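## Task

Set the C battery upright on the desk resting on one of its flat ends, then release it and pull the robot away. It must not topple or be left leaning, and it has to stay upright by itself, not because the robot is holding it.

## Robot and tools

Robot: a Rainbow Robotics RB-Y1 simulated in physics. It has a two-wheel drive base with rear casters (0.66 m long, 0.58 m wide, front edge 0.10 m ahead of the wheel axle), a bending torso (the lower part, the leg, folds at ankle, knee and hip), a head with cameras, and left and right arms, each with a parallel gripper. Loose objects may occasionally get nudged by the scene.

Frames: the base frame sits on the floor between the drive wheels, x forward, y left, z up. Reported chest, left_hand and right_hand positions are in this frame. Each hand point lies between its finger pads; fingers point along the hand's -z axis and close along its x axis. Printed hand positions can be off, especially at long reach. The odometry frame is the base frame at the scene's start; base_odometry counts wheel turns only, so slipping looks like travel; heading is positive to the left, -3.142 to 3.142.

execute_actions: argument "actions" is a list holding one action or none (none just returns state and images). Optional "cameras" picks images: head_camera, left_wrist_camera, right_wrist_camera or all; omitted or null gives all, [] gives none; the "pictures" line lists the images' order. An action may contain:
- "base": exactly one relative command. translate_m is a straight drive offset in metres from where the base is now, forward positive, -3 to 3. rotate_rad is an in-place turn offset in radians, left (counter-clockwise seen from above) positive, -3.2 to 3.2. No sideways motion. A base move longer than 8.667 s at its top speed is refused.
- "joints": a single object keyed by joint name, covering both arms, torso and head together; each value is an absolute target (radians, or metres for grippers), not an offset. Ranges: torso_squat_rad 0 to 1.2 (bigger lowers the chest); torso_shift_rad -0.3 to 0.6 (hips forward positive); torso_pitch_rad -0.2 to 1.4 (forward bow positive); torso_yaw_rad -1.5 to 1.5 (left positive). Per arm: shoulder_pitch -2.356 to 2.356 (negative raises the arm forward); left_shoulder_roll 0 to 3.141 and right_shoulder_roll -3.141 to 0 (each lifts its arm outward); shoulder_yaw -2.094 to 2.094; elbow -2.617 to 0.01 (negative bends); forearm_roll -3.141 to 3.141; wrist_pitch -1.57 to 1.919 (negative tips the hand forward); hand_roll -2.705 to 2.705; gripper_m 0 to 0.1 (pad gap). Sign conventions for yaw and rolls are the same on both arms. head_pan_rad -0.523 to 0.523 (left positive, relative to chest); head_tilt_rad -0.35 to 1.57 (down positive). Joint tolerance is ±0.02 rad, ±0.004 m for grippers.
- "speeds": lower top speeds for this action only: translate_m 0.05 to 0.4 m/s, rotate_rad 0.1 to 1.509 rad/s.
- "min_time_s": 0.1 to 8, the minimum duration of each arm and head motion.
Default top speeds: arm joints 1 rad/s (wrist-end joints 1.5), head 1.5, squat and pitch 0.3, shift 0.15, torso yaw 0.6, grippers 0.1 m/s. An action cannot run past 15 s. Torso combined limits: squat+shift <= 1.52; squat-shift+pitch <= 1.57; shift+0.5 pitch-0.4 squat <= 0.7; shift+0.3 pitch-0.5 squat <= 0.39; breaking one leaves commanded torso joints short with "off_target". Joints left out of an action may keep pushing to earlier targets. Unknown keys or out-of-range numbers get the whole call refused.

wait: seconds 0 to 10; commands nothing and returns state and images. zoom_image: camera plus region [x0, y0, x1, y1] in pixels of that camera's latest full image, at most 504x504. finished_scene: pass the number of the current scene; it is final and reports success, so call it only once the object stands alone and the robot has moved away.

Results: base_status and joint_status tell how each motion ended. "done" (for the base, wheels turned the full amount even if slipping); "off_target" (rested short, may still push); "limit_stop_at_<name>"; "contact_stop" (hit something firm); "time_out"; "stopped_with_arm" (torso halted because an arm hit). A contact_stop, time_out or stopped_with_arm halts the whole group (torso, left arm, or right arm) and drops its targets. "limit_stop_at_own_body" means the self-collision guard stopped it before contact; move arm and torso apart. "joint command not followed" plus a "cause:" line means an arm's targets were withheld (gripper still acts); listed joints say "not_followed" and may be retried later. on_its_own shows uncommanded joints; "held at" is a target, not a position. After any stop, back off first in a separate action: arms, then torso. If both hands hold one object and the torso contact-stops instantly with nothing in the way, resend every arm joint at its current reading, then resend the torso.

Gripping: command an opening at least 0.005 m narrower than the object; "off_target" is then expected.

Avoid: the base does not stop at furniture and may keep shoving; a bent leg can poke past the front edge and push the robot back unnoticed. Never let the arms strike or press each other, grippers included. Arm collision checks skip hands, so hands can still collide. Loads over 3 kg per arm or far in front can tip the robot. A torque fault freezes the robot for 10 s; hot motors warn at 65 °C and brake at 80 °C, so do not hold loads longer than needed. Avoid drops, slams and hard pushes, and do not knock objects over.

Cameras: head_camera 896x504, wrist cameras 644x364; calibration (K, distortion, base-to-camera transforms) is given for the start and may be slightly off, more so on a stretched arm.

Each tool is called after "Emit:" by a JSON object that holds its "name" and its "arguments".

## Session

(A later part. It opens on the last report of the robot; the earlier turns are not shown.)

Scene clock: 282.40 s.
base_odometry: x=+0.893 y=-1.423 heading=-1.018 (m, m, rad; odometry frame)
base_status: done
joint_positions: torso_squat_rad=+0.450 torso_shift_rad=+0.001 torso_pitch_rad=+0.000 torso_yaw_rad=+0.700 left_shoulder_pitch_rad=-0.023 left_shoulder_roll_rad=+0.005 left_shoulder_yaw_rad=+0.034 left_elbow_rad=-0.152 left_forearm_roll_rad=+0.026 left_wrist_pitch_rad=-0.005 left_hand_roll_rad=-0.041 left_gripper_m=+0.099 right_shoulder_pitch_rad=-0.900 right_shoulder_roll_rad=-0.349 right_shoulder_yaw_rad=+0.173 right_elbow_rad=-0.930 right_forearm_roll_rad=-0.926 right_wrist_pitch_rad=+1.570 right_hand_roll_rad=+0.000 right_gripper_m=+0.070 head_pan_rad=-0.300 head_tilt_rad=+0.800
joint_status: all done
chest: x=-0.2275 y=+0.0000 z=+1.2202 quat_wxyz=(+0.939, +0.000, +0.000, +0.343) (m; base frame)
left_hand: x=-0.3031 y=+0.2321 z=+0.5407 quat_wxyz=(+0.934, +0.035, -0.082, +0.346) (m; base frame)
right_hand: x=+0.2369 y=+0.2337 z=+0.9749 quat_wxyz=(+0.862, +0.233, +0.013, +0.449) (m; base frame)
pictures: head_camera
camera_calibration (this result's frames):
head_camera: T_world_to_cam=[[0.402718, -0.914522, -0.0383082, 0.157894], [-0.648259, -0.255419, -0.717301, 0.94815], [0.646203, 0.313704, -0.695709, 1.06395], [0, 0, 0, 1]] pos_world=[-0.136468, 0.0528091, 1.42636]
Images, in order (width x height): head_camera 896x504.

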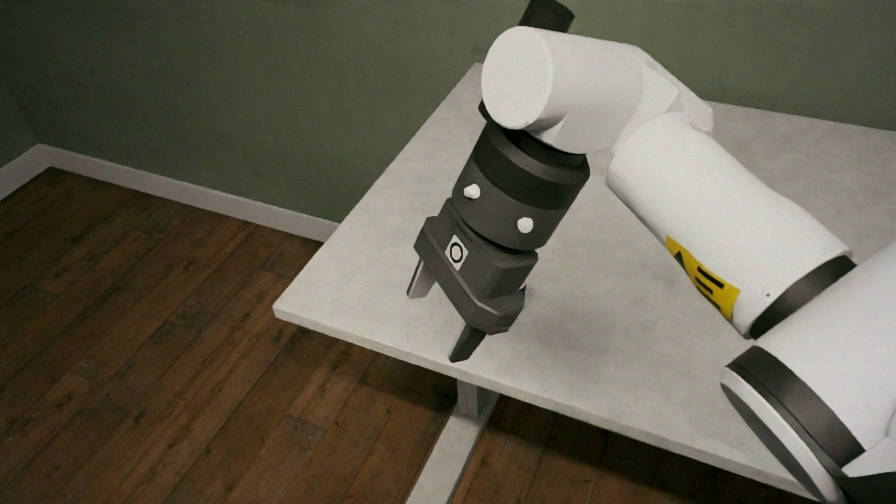

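Emit:
{"name": "zoom_image", "arguments": {"camera": "head_camera", "region": [480, 260, 580, 340]}}

Region (480, 260, 580, 340) of head_camera's 896x504 image, scaled by 5.040, with more detail than that image has; it fills the top 403 rows of this view, and the rest is white.

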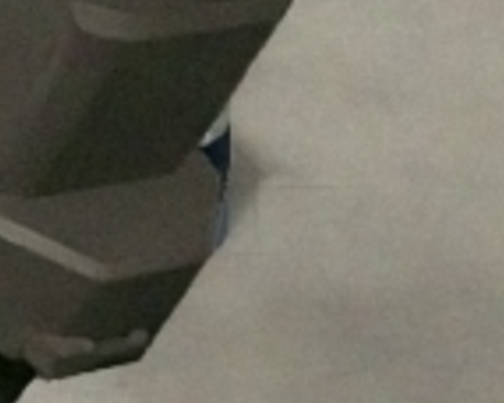

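The battery is still upright, with the dark end on top and the light end on the desk.

Emit:
{"name": "finished_scene", "arguments": {"scene": 2}}

The scene is finished: the task was done.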